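# Mount the loose gear on the gearbox's free pin

## Task

Set the loose gear on the gearbox pin that has no gear, with its teeth meshing between the centre gear and the outer ring, resting flat and as low as the two gears already there. It must never drop more than about a finger's width, and never from higher than the tops of the gear pins. Once it is above the pin, release it only after the pin is inside its hole and its teeth line up with the ring's. Then, with the gripper empty, withdraw so that it is at least 11 cm from the gears.

## Robot and tools

Robot: a single six-joint arm (wxai_follower) with a parallel two-finger gripper. Every row or target lists values in one fixed joint order: waist (joint_0), shoulder (joint_1), elbow (joint_2), wrist pitch (joint_3), wrist yaw (joint_4), wrist roll (joint_5), and then the gripper opening. The wrist pitch sign is flipped relative to the URDF, both in commands and in readings. Its URDF range of -1.571 to 1.571 is therefore the same span in your numbers, but a URDF angle of +a reads as -a. Joint ranges in radians, with URDF signs: waist -3.054..3.054, shoulder 0..3.142, elbow 0..2.356, wrist pitch -1.571..1.571, wrist yaw -1.571..1.571, wrist roll -3.142..3.142. The actual end stops may sit 0.010 rad either side of these values.

Frames: the scene frame has its origin on the table top under the arm base. +z is up, +x points forward, and +y is to the left when facing along +x. Results report end_effector_position in metres and end_effector_quat_wxyz, plus linear velocity (m/s) and angular velocity (rad/s). That position is the point between the finger pads, 3-4 cm behind the fingertips. It gets less accurate at long reach. The fingers point along the gripper's +x axis and close along its y axis.

execute_actions(actions): actions is a list of actions. Each action is a list of up to 15 rows, and each row lasts one 1/30 s step. If fewer than 15 rows are given, the last row repeats until the action has run 15 steps (0.5 s). A row has 7 numbers, each in [-1, 1]. The first six are joint offsets, not poses. They are measured from the joint angles at the start of that action, not from the previous row. For the first action in a call, they are measured from the last reported angles. Scale: 1.0 equals 0.9615 rad for waist, shoulder and elbow, 1.713 rad for wrist pitch, 1.767 rad for wrist yaw and 1.728 rad for wrist roll. The seventh number is the absolute gripper opening: +1 is fully open, the empty fingers close at about -0.80, and anything lower changes nothing. A full close takes at least about 0.5 s. An action that would push a joint more than 0.010 rad beyond its range is refused. If the first action fails this check, or any action is malformed, the whole call is rejected and nothing moves. When a joint is sent to its real stop, the result prints "joint sent to its limit". An empty list simply returns the state and images.

move(target, speed, blocking): target is one 7-number row on the same scale. Its six offsets are measured from the Joint positions in the most recent result that showed them, and the opening is absolute. Every joint follows a path, and all paths progress in proportion, so the gripper moves along a curve. speed is the peak rate, in rad/s, of the joint with the farthest to go (0.01 to 2, default 0.5). Paths last between 0.5 and 10 s and are cut off at 10 s. Paths do not slow down when something is in the way, so faster moves and targets set deeper past a contact hit and press harder. The result ends with a move: line. It gives the outcome (done, off_target, moving, held, fault), whether a check blocked steps (limits=held or limits=none), and which joint is furthest from its target. After limits=held the arm can suddenly speed up. blocking=false returns after 0.5 s while the arm keeps moving. Use wait(0) to poll, or stop to brake. New moves and actions are refused until the result shows the move has ended.

wait(seconds): 0 to 10 s, holding the last command. It returns early if a running move finishes. stop(): brakes the current move, which needs stopping distance; the fingers keep moving. zoom_image(camera, region): camera is cam_head_left, cam_head_right or cam_wrist (each image is 504x504). region is [x0, y0, x1, y1] in image pixels from the top-left corner, at most 504x504. show_instructions shows the reference images. read_manual gives licence texts. finished_scene(scene) ends the current scene; pass its number. This cannot be undone.

Result lines: Joint positions and Joint velocities list the six joints (rad, rad/s) and then the finger-pad gap (m; 0.088 when fully open). Joint targets shows what the joints are being driven toward, and it can change on its own. Step readings list joint angles at selected steps, with HELD marking steps that were held back. "joint command not followed" means a clearance check altered the targets. grip_measured is the measured opening on the command scale. Readings may be off by about 1 mm of opening, by the same amount throughout.

Motion limits: on each step, a joint's target stays within a fixed lead of its measured angle (0.211 rad for waist, shoulder and elbow, 0.213 for wrist pitch, 0.267 for yaw, 0.228 for roll). Targets are also scaled back if they would move the gripper more than 70 mm from where it is. Large offsets therefore take several actions, and unfinished motion has to be commanded again. Friction can leave joints short of their target, especially at long reach, so check the angles after each move.

Gripping: to hold the gear, keep commanding an opening well below grip_measured. A lower value squeezes harder, up to about 34 N per pad. Closing fast can overshoot and push the fingers open again.

Things to avoid: releasing or losing the gear from above the pin tops or more than about a finger's width up; forcing the gear down or pressing into the gearbox; knocking anything off the table; and contact torques at or above the load limits (waist 16.8, shoulder 20.8, elbow 20.8, wrist pitch 5.49, wrist yaw 5.47, wrist roll 5.13 N m, counting the held weight). Reaching a load limit halts the arm for 10 s and drops the rest of the call. Long holds heat the motors: a MOTOR HOT warning appears from 50 °C, and at 95 °C the arm is held. If it does not cool, power cuts and the arm goes limp. Loose objects may occasionally be nudged by outside pushes. The simulation keeps running while you compose each reply.

Each tool is called after "Call:" as name(argument=value, ...), one argument or row to a line, values as JSON.

Reference images:

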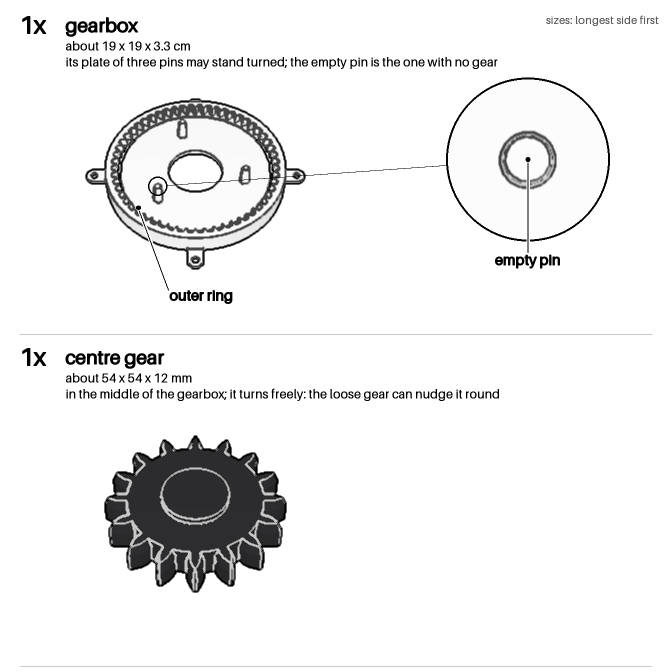

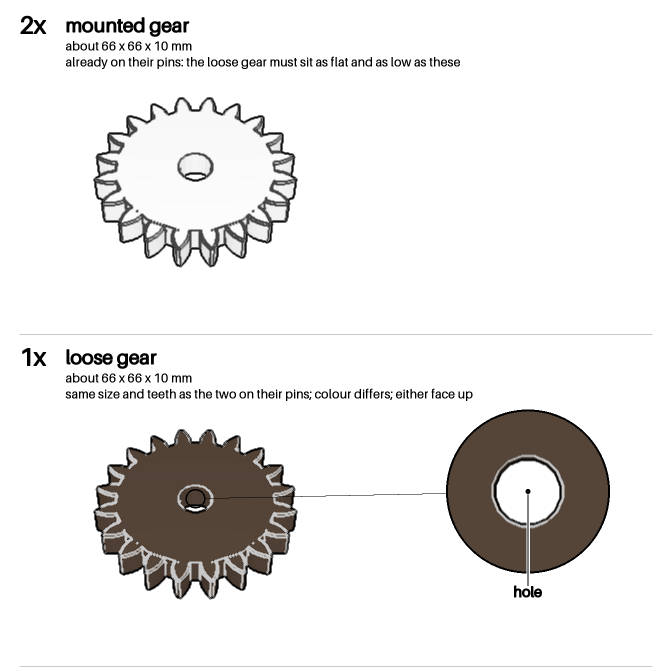

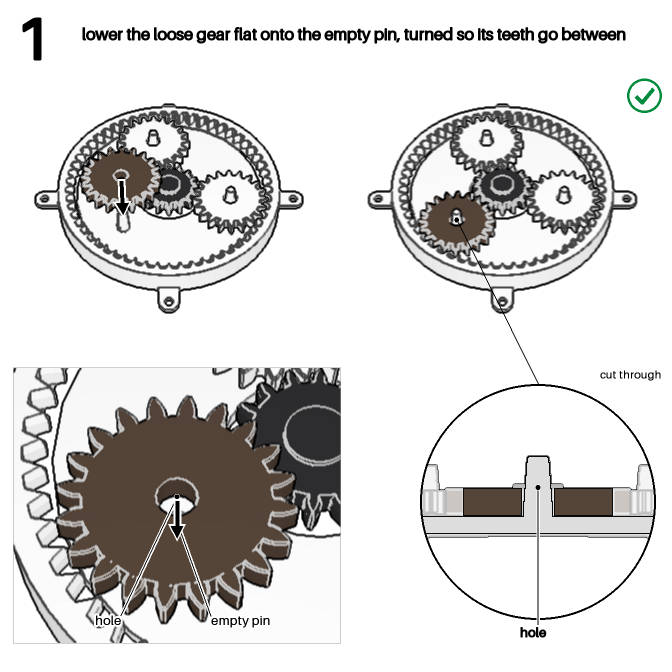

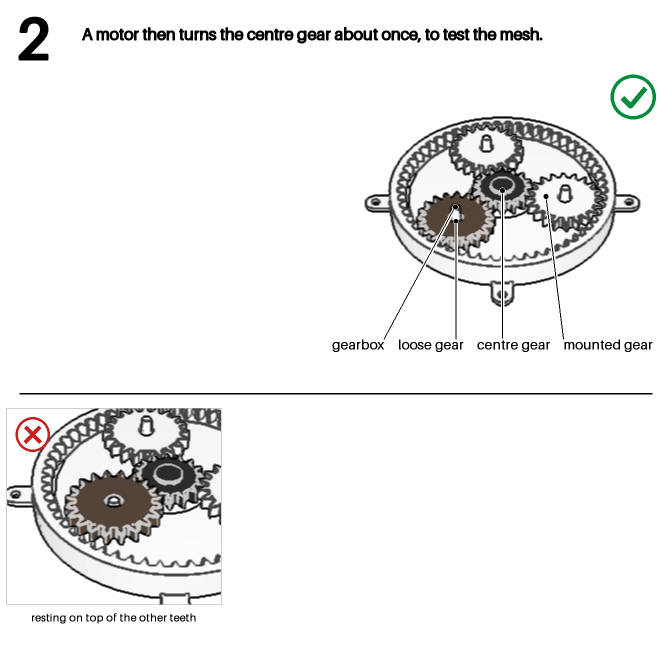

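## Session

Call:
execute_actions(
  actions=[],
)

Scene clock: 0.00 s.
end_effector_position=(+0.3792, +0.0749, +0.2748) grip_measured=+0.825 end_effector_quat_wxyz=(+0.975, -0.201, +0.091, -0.027) end_effector_velocity=(-0.002, -0.003, -0.008) end_effector_angular_velocity=(-0.004, +0.036, -0.008)
Joint names: [waist, shoulder, elbow, wrist pitch, wrist yaw, wrist roll]
Joint positions: [ 0.019  0.872  0.644 -0.252 -0.032 -0.032  0.079]
Joint velocities: [-0.002 -0.002 -0.002  0.037 -0.007 -0.007  0.   ]
Heat: hottest shoulder 29 °C (+0.0 °C/min).
Joint targets: [0.019 0.872 0.644 -0.252 -0.032 -0.032]

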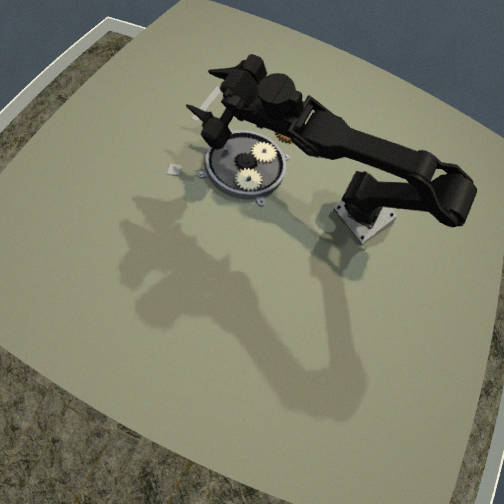

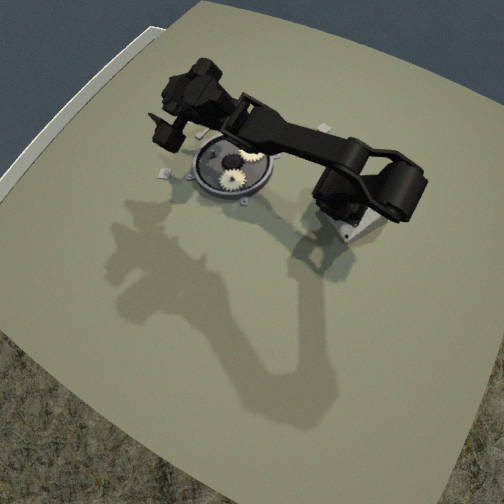

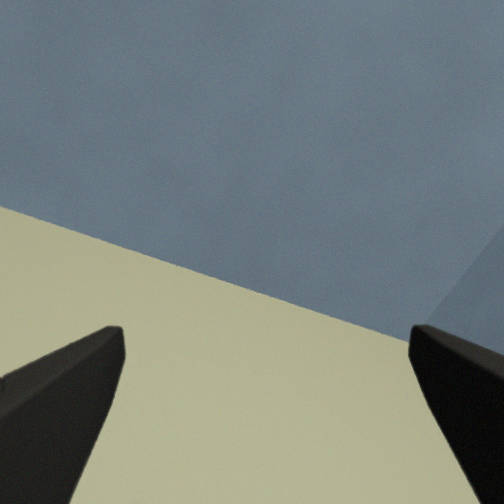

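Call:
move(
  target=[-0.636,0.608,0.752,1,-0.218,0,1],
  speed=1.0,
)

Scene clock: 28.73 s.
end_effector_position=(+0.2646, -0.0416, +0.2204) grip_measured=+0.988 end_effector_quat_wxyz=(+0.700, +0.210, +0.639, -0.239) end_effector_velocity=(+0.000, +0.002, +0.003) end_effector_angular_velocity=(+0.000, -0.010, +0.009)
Joint names: [waist, shoulder, elbow, wrist pitch, wrist yaw, wrist roll]
Joint positions: [-0.59   1.446  1.361  1.458 -0.412 -0.032  0.087]
Joint velocities: [-0.002 -0.007  0.007  0.007 -0.007 -0.007 -0.   ]
Heat: hottest wrist pitch 32 °C (+6.3 °C/min).
Joint targets: [-0.593 1.456 1.367 1.461 -0.417 -0.032]
move: off_target; limits=none; farthest joint: the shoulder, 0.011 radians from its target (0.585 radians at the start)

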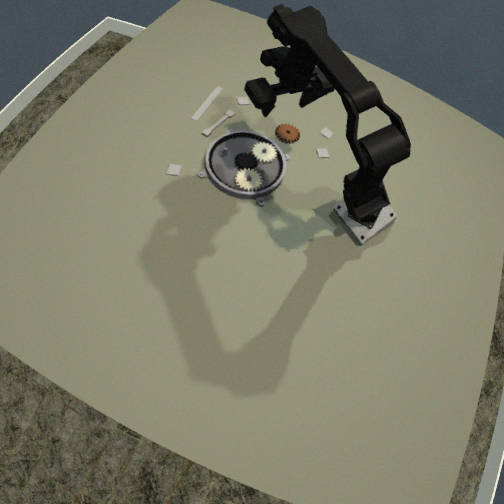

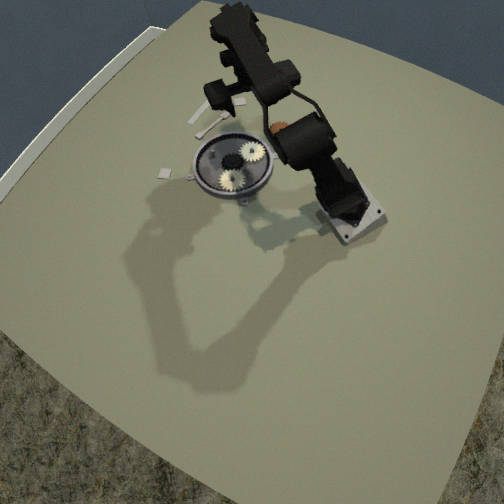

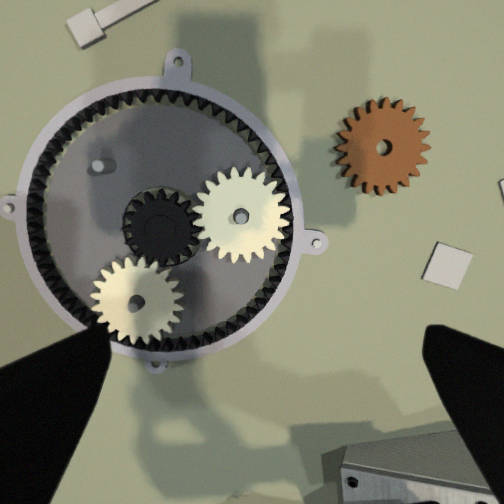

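Call:
move(
  target=[-0.095,0.37,-0.238,-0.257,0,0,1],
  speed=0.6,
)

Scene clock: 48.70 s.
end_effector_position=(+0.2574, -0.1421, +0.1039) grip_measured=+0.988 end_effector_quat_wxyz=(+0.658, +0.268, +0.650, -0.270) end_effector_velocity=(-0.003, +0.004, +0.000) end_effector_angular_velocity=(+0.019, +0.008, -0.018)
Joint names: [waist, shoulder, elbow, wrist pitch, wrist yaw, wrist roll]
Joint positions: [-0.679  1.791  1.139  1.02  -0.412 -0.032  0.087]
Joint velocities: [-0.002 -0.002 -0.002  0.022 -0.007  0.007 -0.   ]
Heat: hottest shoulder 31 °C (+2.5 °C/min).
Joint targets: [-0.682 1.802 1.132 1.018 -0.412 -0.032]
move: off_target; limits=none; farthest joint: the shoulder, 0.011 radians from its target (0.355 radians at the start)

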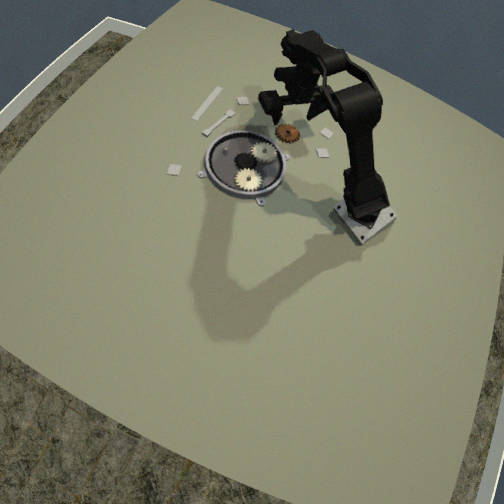

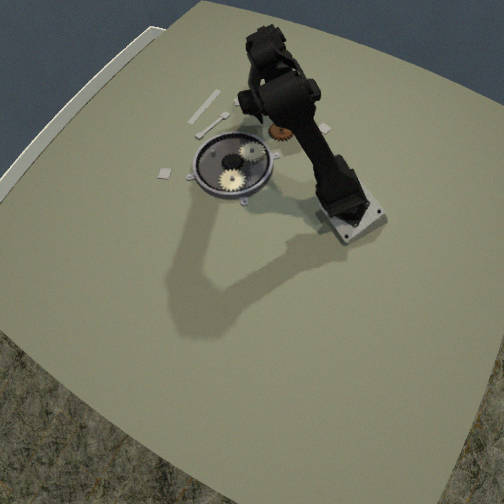

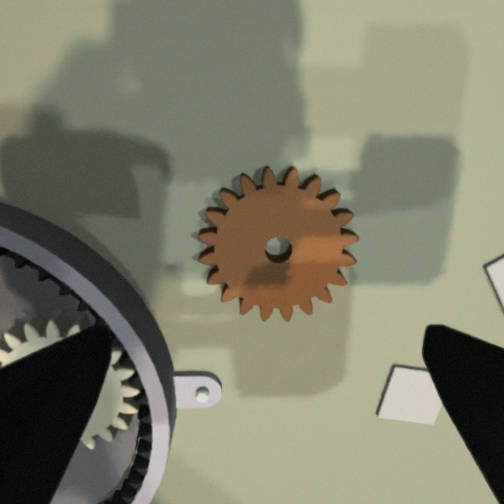

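Call:
move(
  target=[0.06,0.094,-0.112,-0.114,-0.003,0.034,1],
  speed=0.3,
)

Scene clock: 56.90 s.
end_effector_position=(+0.2566, -0.1466, +0.0566) grip_measured=+0.988 end_effector_quat_wxyz=(+0.655, +0.268, +0.653, -0.271) end_effector_velocity=(+0.002, +0.005, +0.000) end_effector_angular_velocity=(+0.031, -0.021, +0.017)
Joint names: [waist, shoulder, elbow, wrist pitch, wrist yaw, wrist roll]
Joint positions: [-0.625  1.868  1.038  0.828 -0.413  0.025  0.087]
Joint velocities: [-0.002 -0.002 -0.002  0.007 -0.037 -0.022 -0.   ]
Heat: hottest shoulder 32 °C (+3.2 °C/min).
Joint targets: [-0.622 1.881 1.031 0.825 -0.417 0.027]
move: off_target; limits=none; farthest joint: the shoulder, 0.013 radians from its target (0.090 radians at the start)

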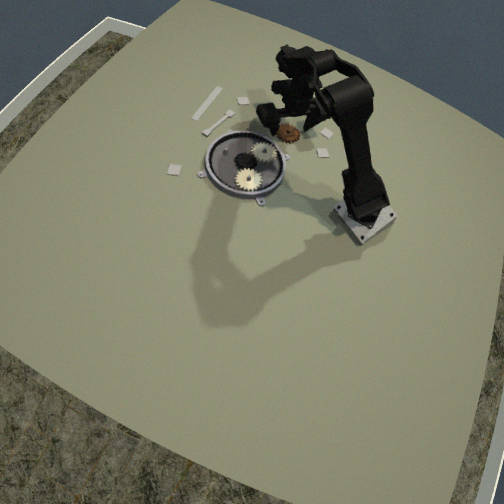

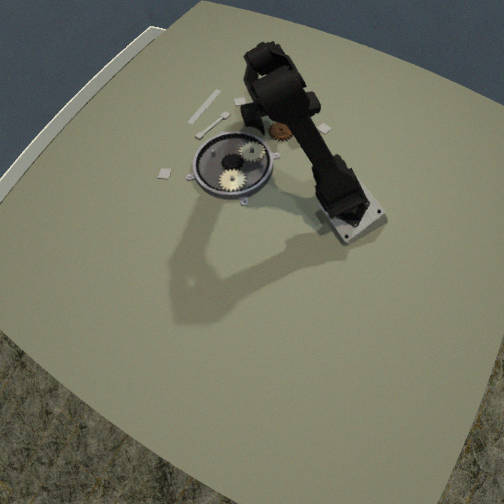

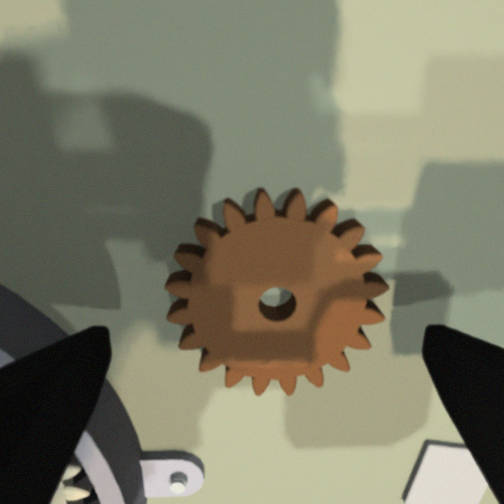

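Call:
move(
  target=[0.01,0.066,0.015,-0.028,0,0.005,1],
  speed=0.1,
)

Call:
zoom_image(
  camera="cam_head_left",
  region=[230,70,340,180],
)

Scene clock: 73.37 s.
end_effector_position=(+0.2605, -0.1546, +0.0451) grip_measured=+0.988 end_effector_quat_wxyz=(+0.656, +0.267, +0.652, -0.271) end_effector_velocity=(-0.000, -0.002, +0.000) end_effector_angular_velocity=(-0.011, -0.001, +0.023)
Joint names: [waist, shoulder, elbow, wrist pitch, wrist yaw, wrist roll]
Joint positions: [-0.62   1.917  1.047  0.782 -0.413  0.031  0.087]
Joint velocities: [-0.002 -0.002 -0.002 -0.007  0.007 -0.022  0.   ]
Heat: hottest shoulder 33 °C (+3.0 °C/min).
Joint targets: [-0.616 1.931 1.053 0.780 -0.413 0.034]
move: off_target; limits=none; farthest joint: the shoulder, 0.014 radians from its target (0.062 radians at the start)

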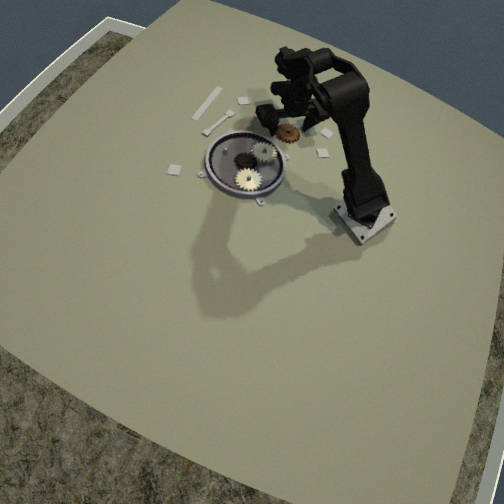

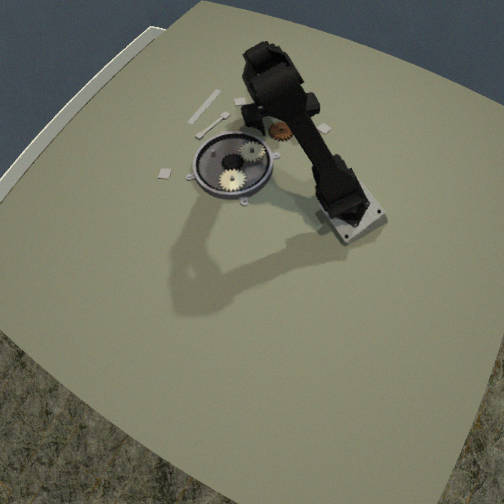

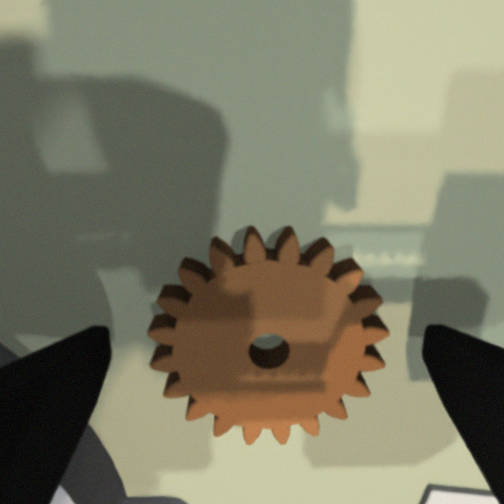

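Region (230, 70, 340, 180) of cam_head_left's 504x504 image, scaled by 4.582, with more detail than that image has.

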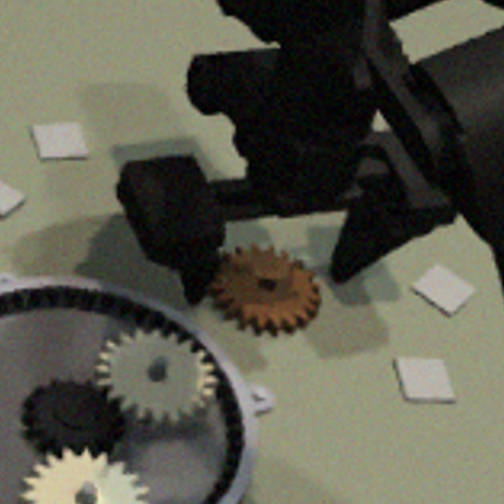

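Call:
move(
  target=[0.0135,0.027,-0.023,-0.017,0,0.007,1],
  speed=0.05,
)

Call:
move(
  target=[0,0,0,0,0,0,0.58],
)

Scene clock: 81.47 s.
end_effector_position=(+0.2600, -0.1545, +0.0399) grip_measured=+0.988 end_effector_quat_wxyz=(+0.656, +0.267, +0.652, -0.272) end_effector_velocity=(-0.001, +0.002, +0.000) end_effector_angular_velocity=(+0.009, -0.001, +0.017)
Joint names: [waist, shoulder, elbow, wrist pitch, wrist yaw, wrist roll]
Joint positions: [-0.613  1.925  1.035  0.759 -0.413  0.039  0.087]
Joint velocities: [-0.002 -0.002 -0.002  0.007 -0.007 -0.022 -0.   ]
Heat: hottest shoulder 33 °C (+2.0 °C/min).
Joint targets: [-0.607 1.943 1.025 0.753 -0.413 0.043]
move: off_target; limits=none; farthest joint: the shoulder, 0.018 radians from its target (0.025 radians at the start)

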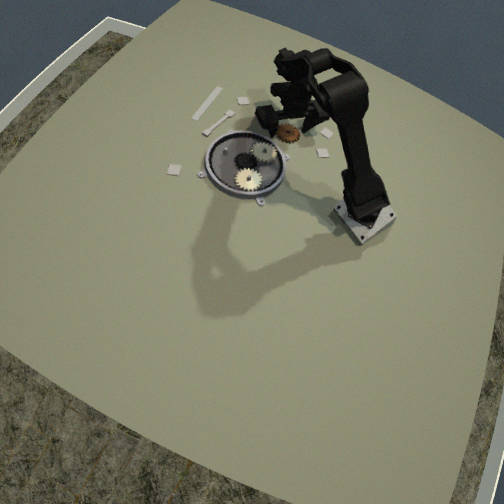

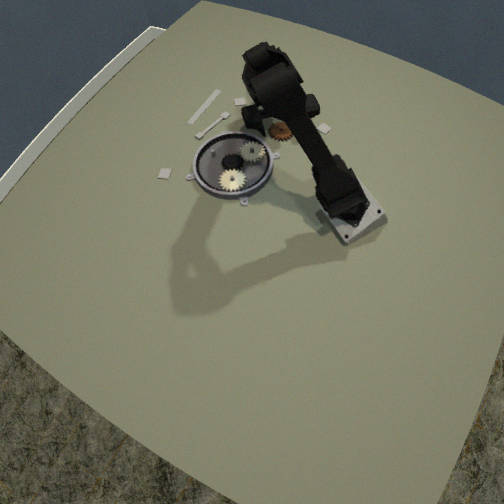

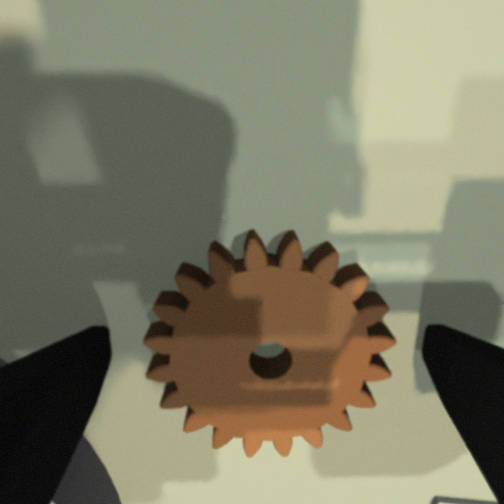

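Scene clock: 82.03 s.
end_effector_position=(+0.2606, -0.1541, +0.0399) grip_measured=+0.582 end_effector_quat_wxyz=(+0.657, +0.269, +0.651, -0.270) end_effector_velocity=(-0.003, +0.004, +0.000) end_effector_angular_velocity=(+0.019, +0.009, -0.018)
Joint names: [waist, shoulder, elbow, wrist pitch, wrist yaw, wrist roll]
Joint positions: [-0.614  1.925  1.035  0.758 -0.418  0.04   0.068]
Joint velocities: [-0.002 -0.002 -0.002  0.022 -0.007  0.007 -0.001]
Heat: hottest shoulder 33 °C (+2.0 °C/min).
Joint targets: [-0.613 1.925 1.035 0.759 -0.413 0.039]
move: done; limits=none; farthest joint: the wrist yaw, 0.005 radians from its target (0.000 radians at the start)

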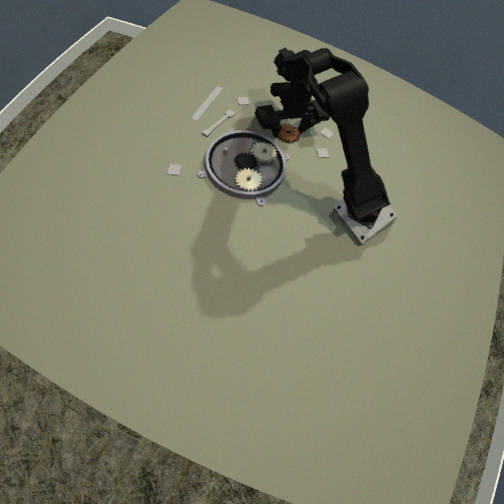

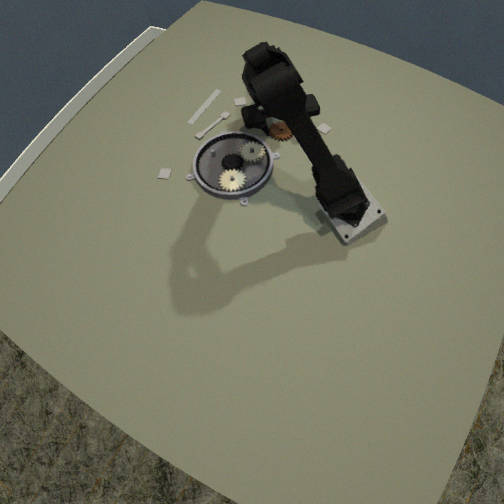

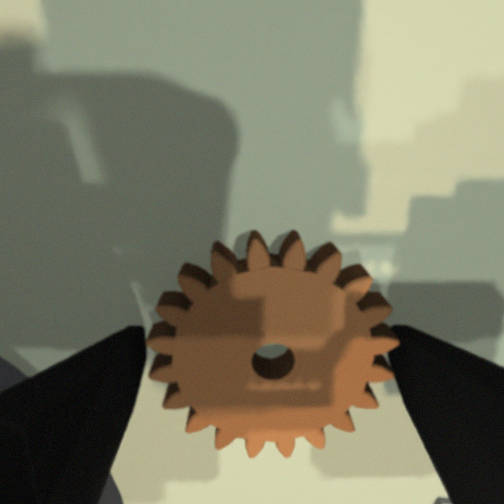

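Call:
move(
  target=[0,0,0,0,0,0,0.25],
)

Call:
move(
  target=[-0.07,-0.09,0.115,0.124,0,0,0.25],
  speed=0.2,
)

Scene clock: 87.60 s.
end_effector_position=(+0.2606, -0.1541, +0.0401) grip_measured=+0.511 end_effector_quat_wxyz=(+0.657, +0.269, +0.651, -0.270) end_effector_velocity=(+0.000, +0.003, +0.000) end_effector_angular_velocity=(+0.020, -0.011, +0.017)
Joint names: [waist, shoulder, elbow, wrist pitch, wrist yaw, wrist roll]
Joint positions: [-0.614  1.924  1.035  0.758 -0.419  0.04   0.064]
Joint velocities: [-0.002 -0.002 -0.002  0.007 -0.022 -0.022  0.   ]
Heat: hottest shoulder 34 °C (+2.0 °C/min).
Joint targets: [-0.614 1.925 1.035 0.758 -0.418 0.040]
move: done; limits=none; farthest joint: the shoulder, 0.001 radians from its target (0.001 radians at the start)

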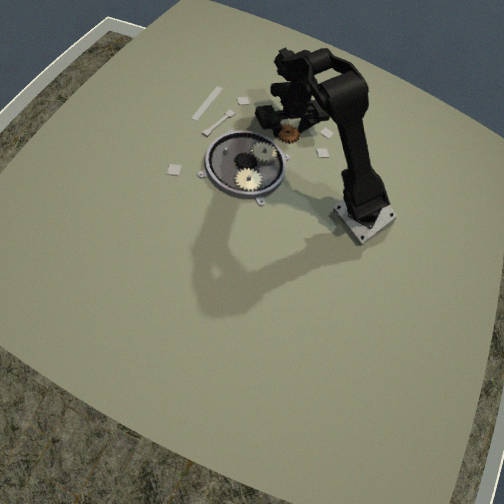

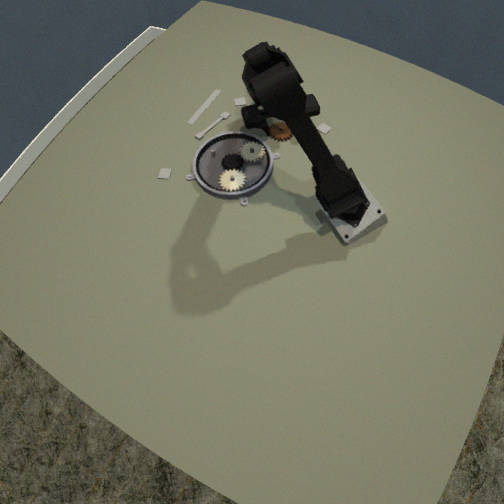

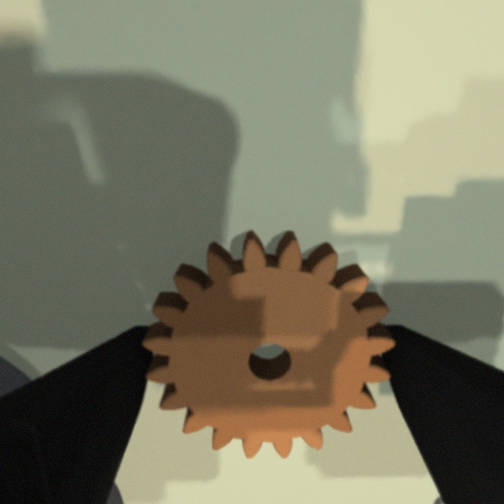

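Scene clock: 89.13 s.
end_effector_position=(+0.2600, -0.1525, +0.0891) grip_measured=+0.511 end_effector_quat_wxyz=(+0.647, +0.294, +0.640, -0.291) end_effector_velocity=(-0.000, +0.005, +0.001) end_effector_angular_velocity=(+0.026, -0.006, -0.002)
Joint names: [waist, shoulder, elbow, wrist pitch, wrist yaw, wrist roll]
Joint positions: [-0.679  1.849  1.139  0.968 -0.419  0.04   0.064]
Joint velocities: [-0.002 -0.002  0.002  0.022 -0.022 -0.007 -0.   ]
Heat: hottest shoulder 34 °C (+2.0 °C/min).
Joint targets: [-0.681 1.838 1.145 0.970 -0.419 0.040]
move: off_target; limits=none; farthest joint: the shoulder, 0.012 radians from its target (0.087 radians at the start)

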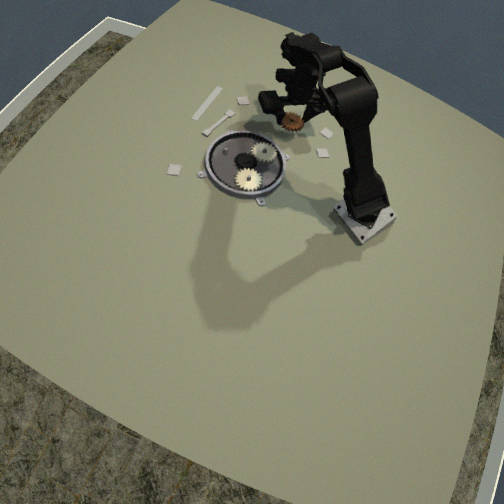

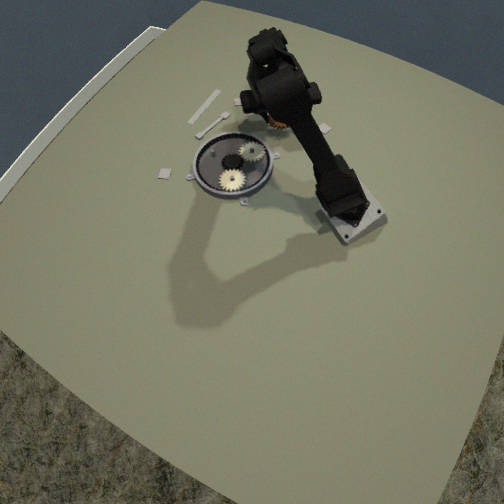

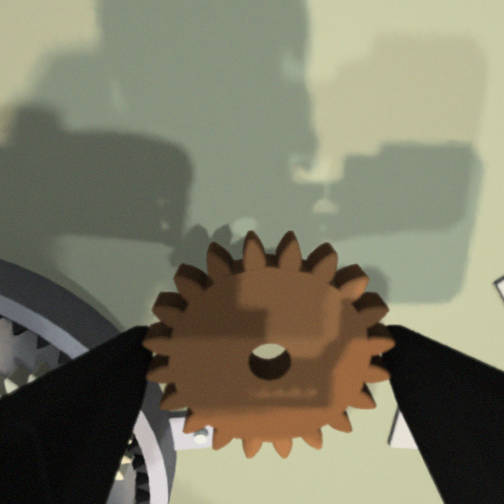

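Call:
move(
  target=[0.562,-0.249,0.019,0.007,0.008,-0.158,0.25],
  speed=0.4,
)

Scene clock: 98.07 s.
end_effector_position=(+0.3256, +0.0074, +0.0847) grip_measured=+0.511 end_effector_quat_wxyz=(+0.707, +0.000, +0.707, +0.000) end_effector_velocity=(-0.004, +0.004, +0.000) end_effector_angular_velocity=(+0.025, +0.014, -0.018)
Joint names: [waist, shoulder, elbow, wrist pitch, wrist yaw, wrist roll]
Joint positions: [-0.142  1.621  1.152  0.978 -0.409 -0.231  0.064]
Joint velocities: [-0.002 -0.002 -0.002  0.022 -0.022  0.007 -0.   ]
Heat: hottest shoulder 36 °C (+5.0 °C/min).
Joint targets: [-0.138 1.610 1.158 0.980 -0.405 -0.233]
move: off_target; limits=none; farthest joint: the shoulder, 0.012 radians from its target (0.239 radians at the start)

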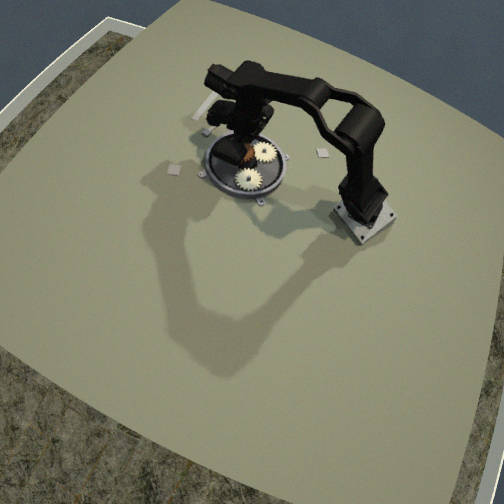

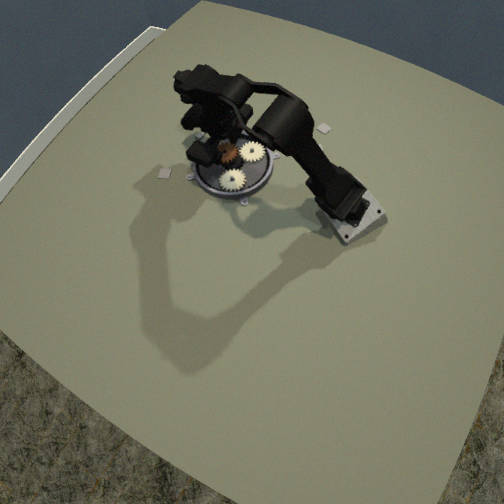

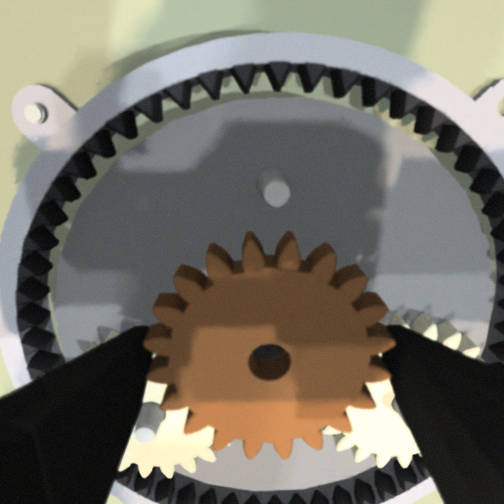

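Call:
move(
  target=[0.0335,0.161,0.177,0.007,0.004,0.019,0.25],
  speed=0.15,
)

Call:
zoom_image(
  camera="cam_wrist",
  region=[170,180,380,400],
)

Scene clock: 110.73 s.
end_effector_position=(+0.3652, +0.0058, +0.0780) grip_measured=+0.509 end_effector_quat_wxyz=(+0.708, -0.000, +0.707, +0.001) end_effector_velocity=(-0.002, -0.001, +0.001) end_effector_angular_velocity=(+0.007, +0.003, -0.002)
Joint names: [waist, shoulder, elbow, wrist pitch, wrist yaw, wrist roll]
Joint positions: [-0.113  1.761  1.316  0.987 -0.405 -0.2    0.064]
Joint velocities: [-0.007 -0.002 -0.002  0.007 -0.007 -0.007  0.   ]
Heat: hottest shoulder 37 °C (+6.0 °C/min).
Joint targets: [-0.110 1.776 1.323 0.989 -0.402 -0.198]
move: off_target; limits=none; farthest joint: the shoulder, 0.015 radians from its target (0.155 radians at the start)

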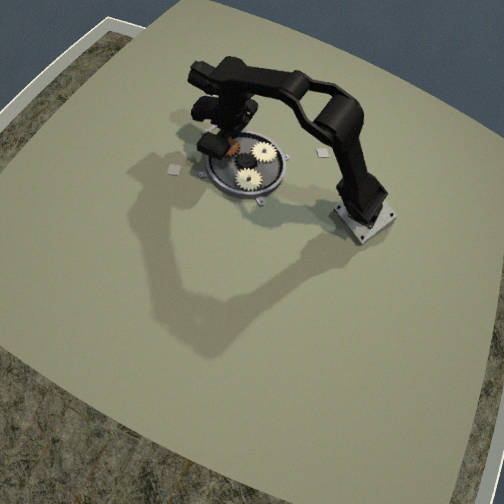

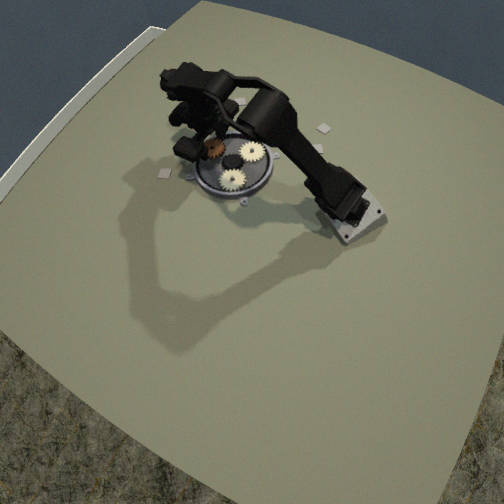

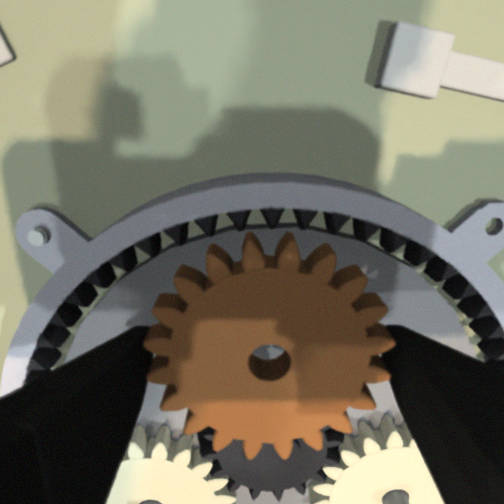

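Region (170, 180, 380, 400) of cam_wrist's 504x504 image, scaled by 2.291, with more detail than that image has; it fills the left 481 columns of this view, and the rest is white.

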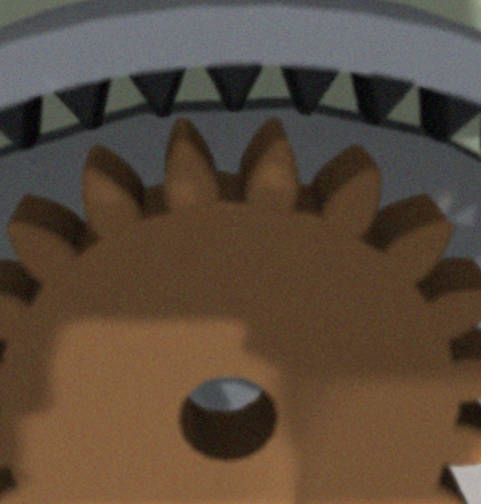

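Call:
move(
  target=[0.007,0.02,-0.017,-0.011,0,0.004,0.25],
  speed=0.03,
)

Call:
zoom_image(
  camera="cam_wrist",
  region=[220,310,320,410],
)

Call:
zoom_image(
  camera="cam_head_right",
  region=[180,120,260,200],
)

Scene clock: 120.40 s.
end_effector_position=(+0.3653, +0.0053, +0.0740) grip_measured=+0.509 end_effector_quat_wxyz=(+0.708, -0.000, +0.706, +0.001) end_effector_velocity=(+0.002, -0.001, -0.001) end_effector_angular_velocity=(-0.010, -0.013, +0.031)
Joint names: [waist, shoulder, elbow, wrist pitch, wrist yaw, wrist roll]
Joint positions: [-0.109  1.766  1.307  0.971 -0.405 -0.196  0.064]
Joint velocities: [ 0.002 -0.002 -0.007 -0.022  0.007 -0.022 -0.   ]
Heat: hottest shoulder 37 °C (+5.0 °C/min).
Joint targets: [-0.106 1.781 1.300 0.968 -0.406 -0.193]
move: off_target; limits=none; farthest joint: the shoulder, 0.014 radians from its target (0.018 radians at the start)

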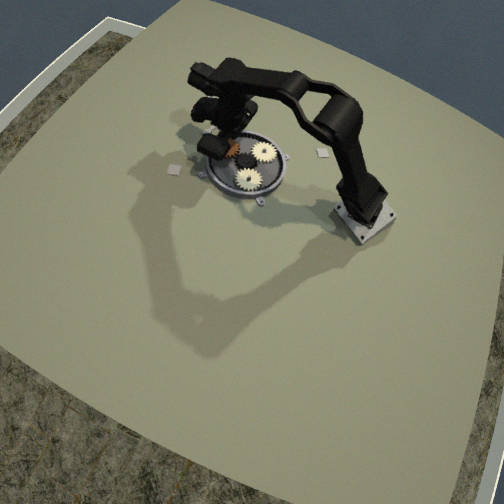

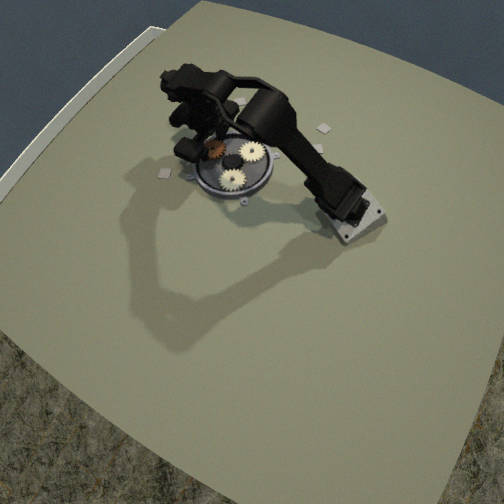

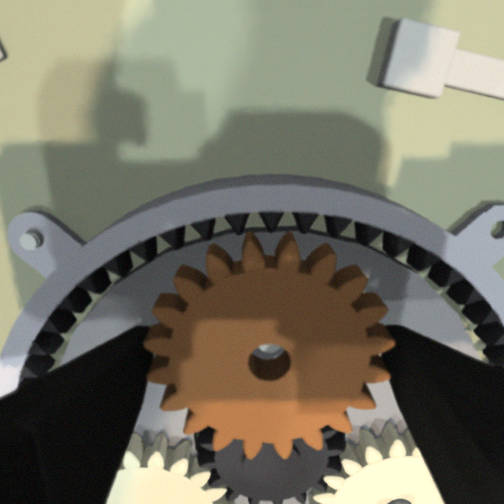

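Region (220, 310, 320, 410) of cam_wrist's 504x504 image, scaled by 5.040, with more detail than that image has.

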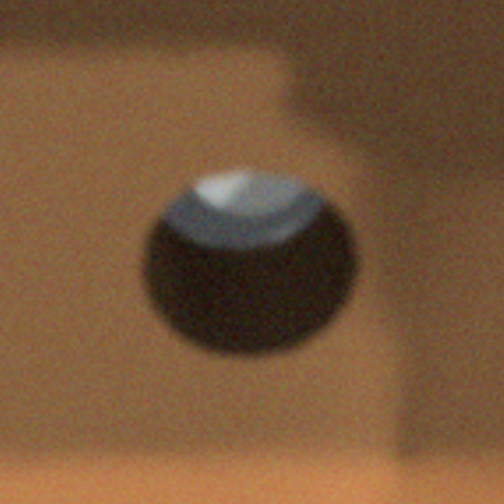

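Region (180, 120, 260, 200) of cam_head_right's 504x504 image, scaled by 6.300, with more detail than that image has.

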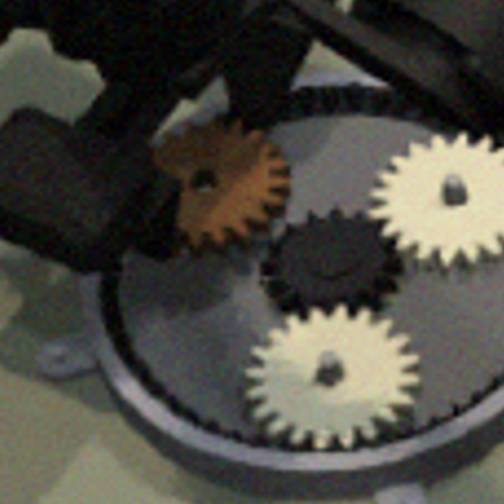

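Well aligned. Down 9 mm, slightly −y.

Call:
move(
  target=[0.013,0.025,-0.030,-0.0225,0,0.008,0.25],
  speed=0.03,
)

Scene clock: 124.47 s.
end_effector_position=(+0.3653, +0.0052, +0.0654) grip_measured=+0.509 end_effector_quat_wxyz=(+0.708, +0.000, +0.706, +0.001) end_effector_velocity=(-0.002, +0.002, -0.000) end_effector_angular_velocity=(+0.009, +0.006, +0.007)
Joint names: [waist, shoulder, elbow, wrist pitch, wrist yaw, wrist roll]
Joint positions: [-0.1    1.775  1.285  0.934 -0.405 -0.184  0.064]
Joint velocities: [ 0.002 -0.002 -0.002  0.007 -0.007 -0.007 -0.   ]
Heat: hottest shoulder 37 °C (+5.1 °C/min).
Joint targets: [-0.097 1.790 1.278 0.932 -0.405 -0.182]
move: off_target; limits=none; farthest joint: the shoulder, 0.015 radians from its target (0.024 radians at the start)

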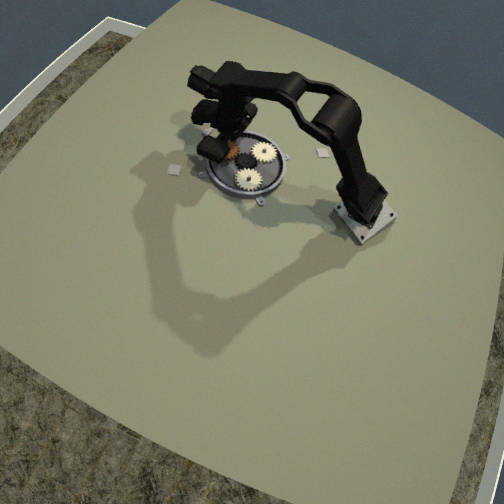

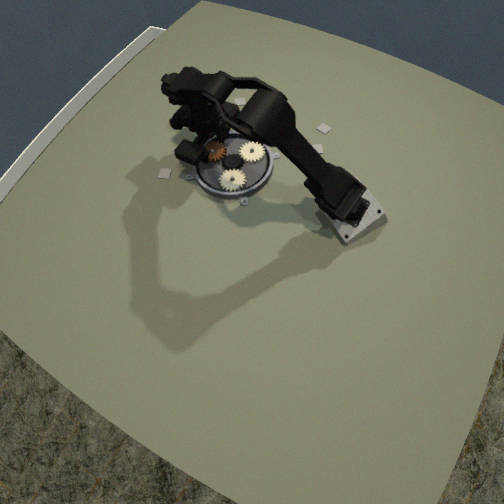

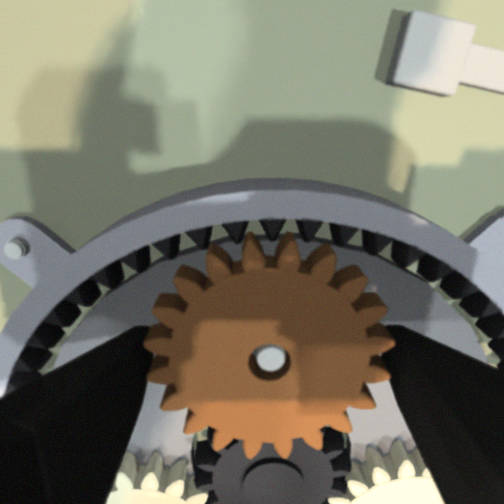

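Call:
move(
  target=[0.012,0.025,-0.026,-0.02,0.002,0.011,0.25],
  speed=0.03,
)

Call:
zoom_image(
  camera="cam_wrist",
  region=[130,200,410,480],
)

Scene clock: 129.73 s.
end_effector_position=(+0.3659, +0.0049, +0.0581) grip_measured=+0.509 end_effector_quat_wxyz=(+0.710, +0.003, +0.704, -0.001) end_effector_velocity=(-0.000, +0.000, -0.001) end_effector_angular_velocity=(+0.006, -0.004, +0.006)
Joint names: [waist, shoulder, elbow, wrist pitch, wrist yaw, wrist roll]
Joint positions: [-0.092  1.784  1.268  0.901 -0.404 -0.167  0.064]
Joint velocities: [-0.002 -0.002 -0.007 -0.007 -0.007 -0.007 -0.001]
Heat: hottest shoulder 37 °C (+5.0 °C/min).
Joint targets: [-0.088 1.799 1.260 0.900 -0.402 -0.165]
move: off_target; limits=none; farthest joint: the shoulder, 0.015 radians from its target (0.023 radians at the start)

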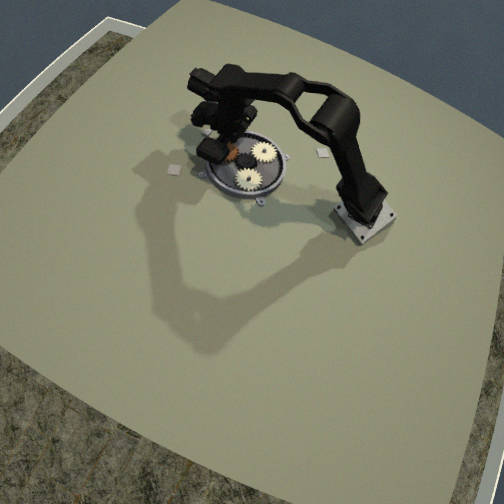

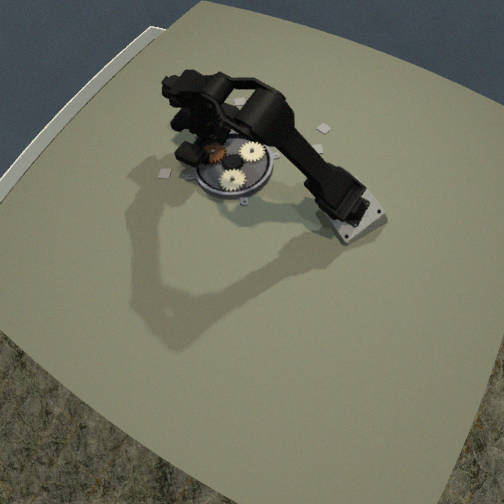

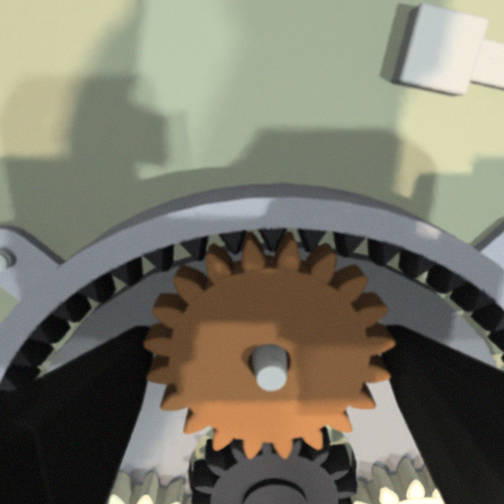

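Region (130, 200, 410, 480) of cam_wrist's 504x504 image, scaled by 1.800, with more detail than that image has.

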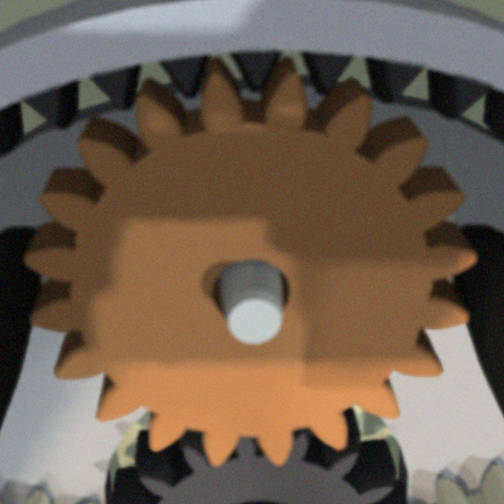

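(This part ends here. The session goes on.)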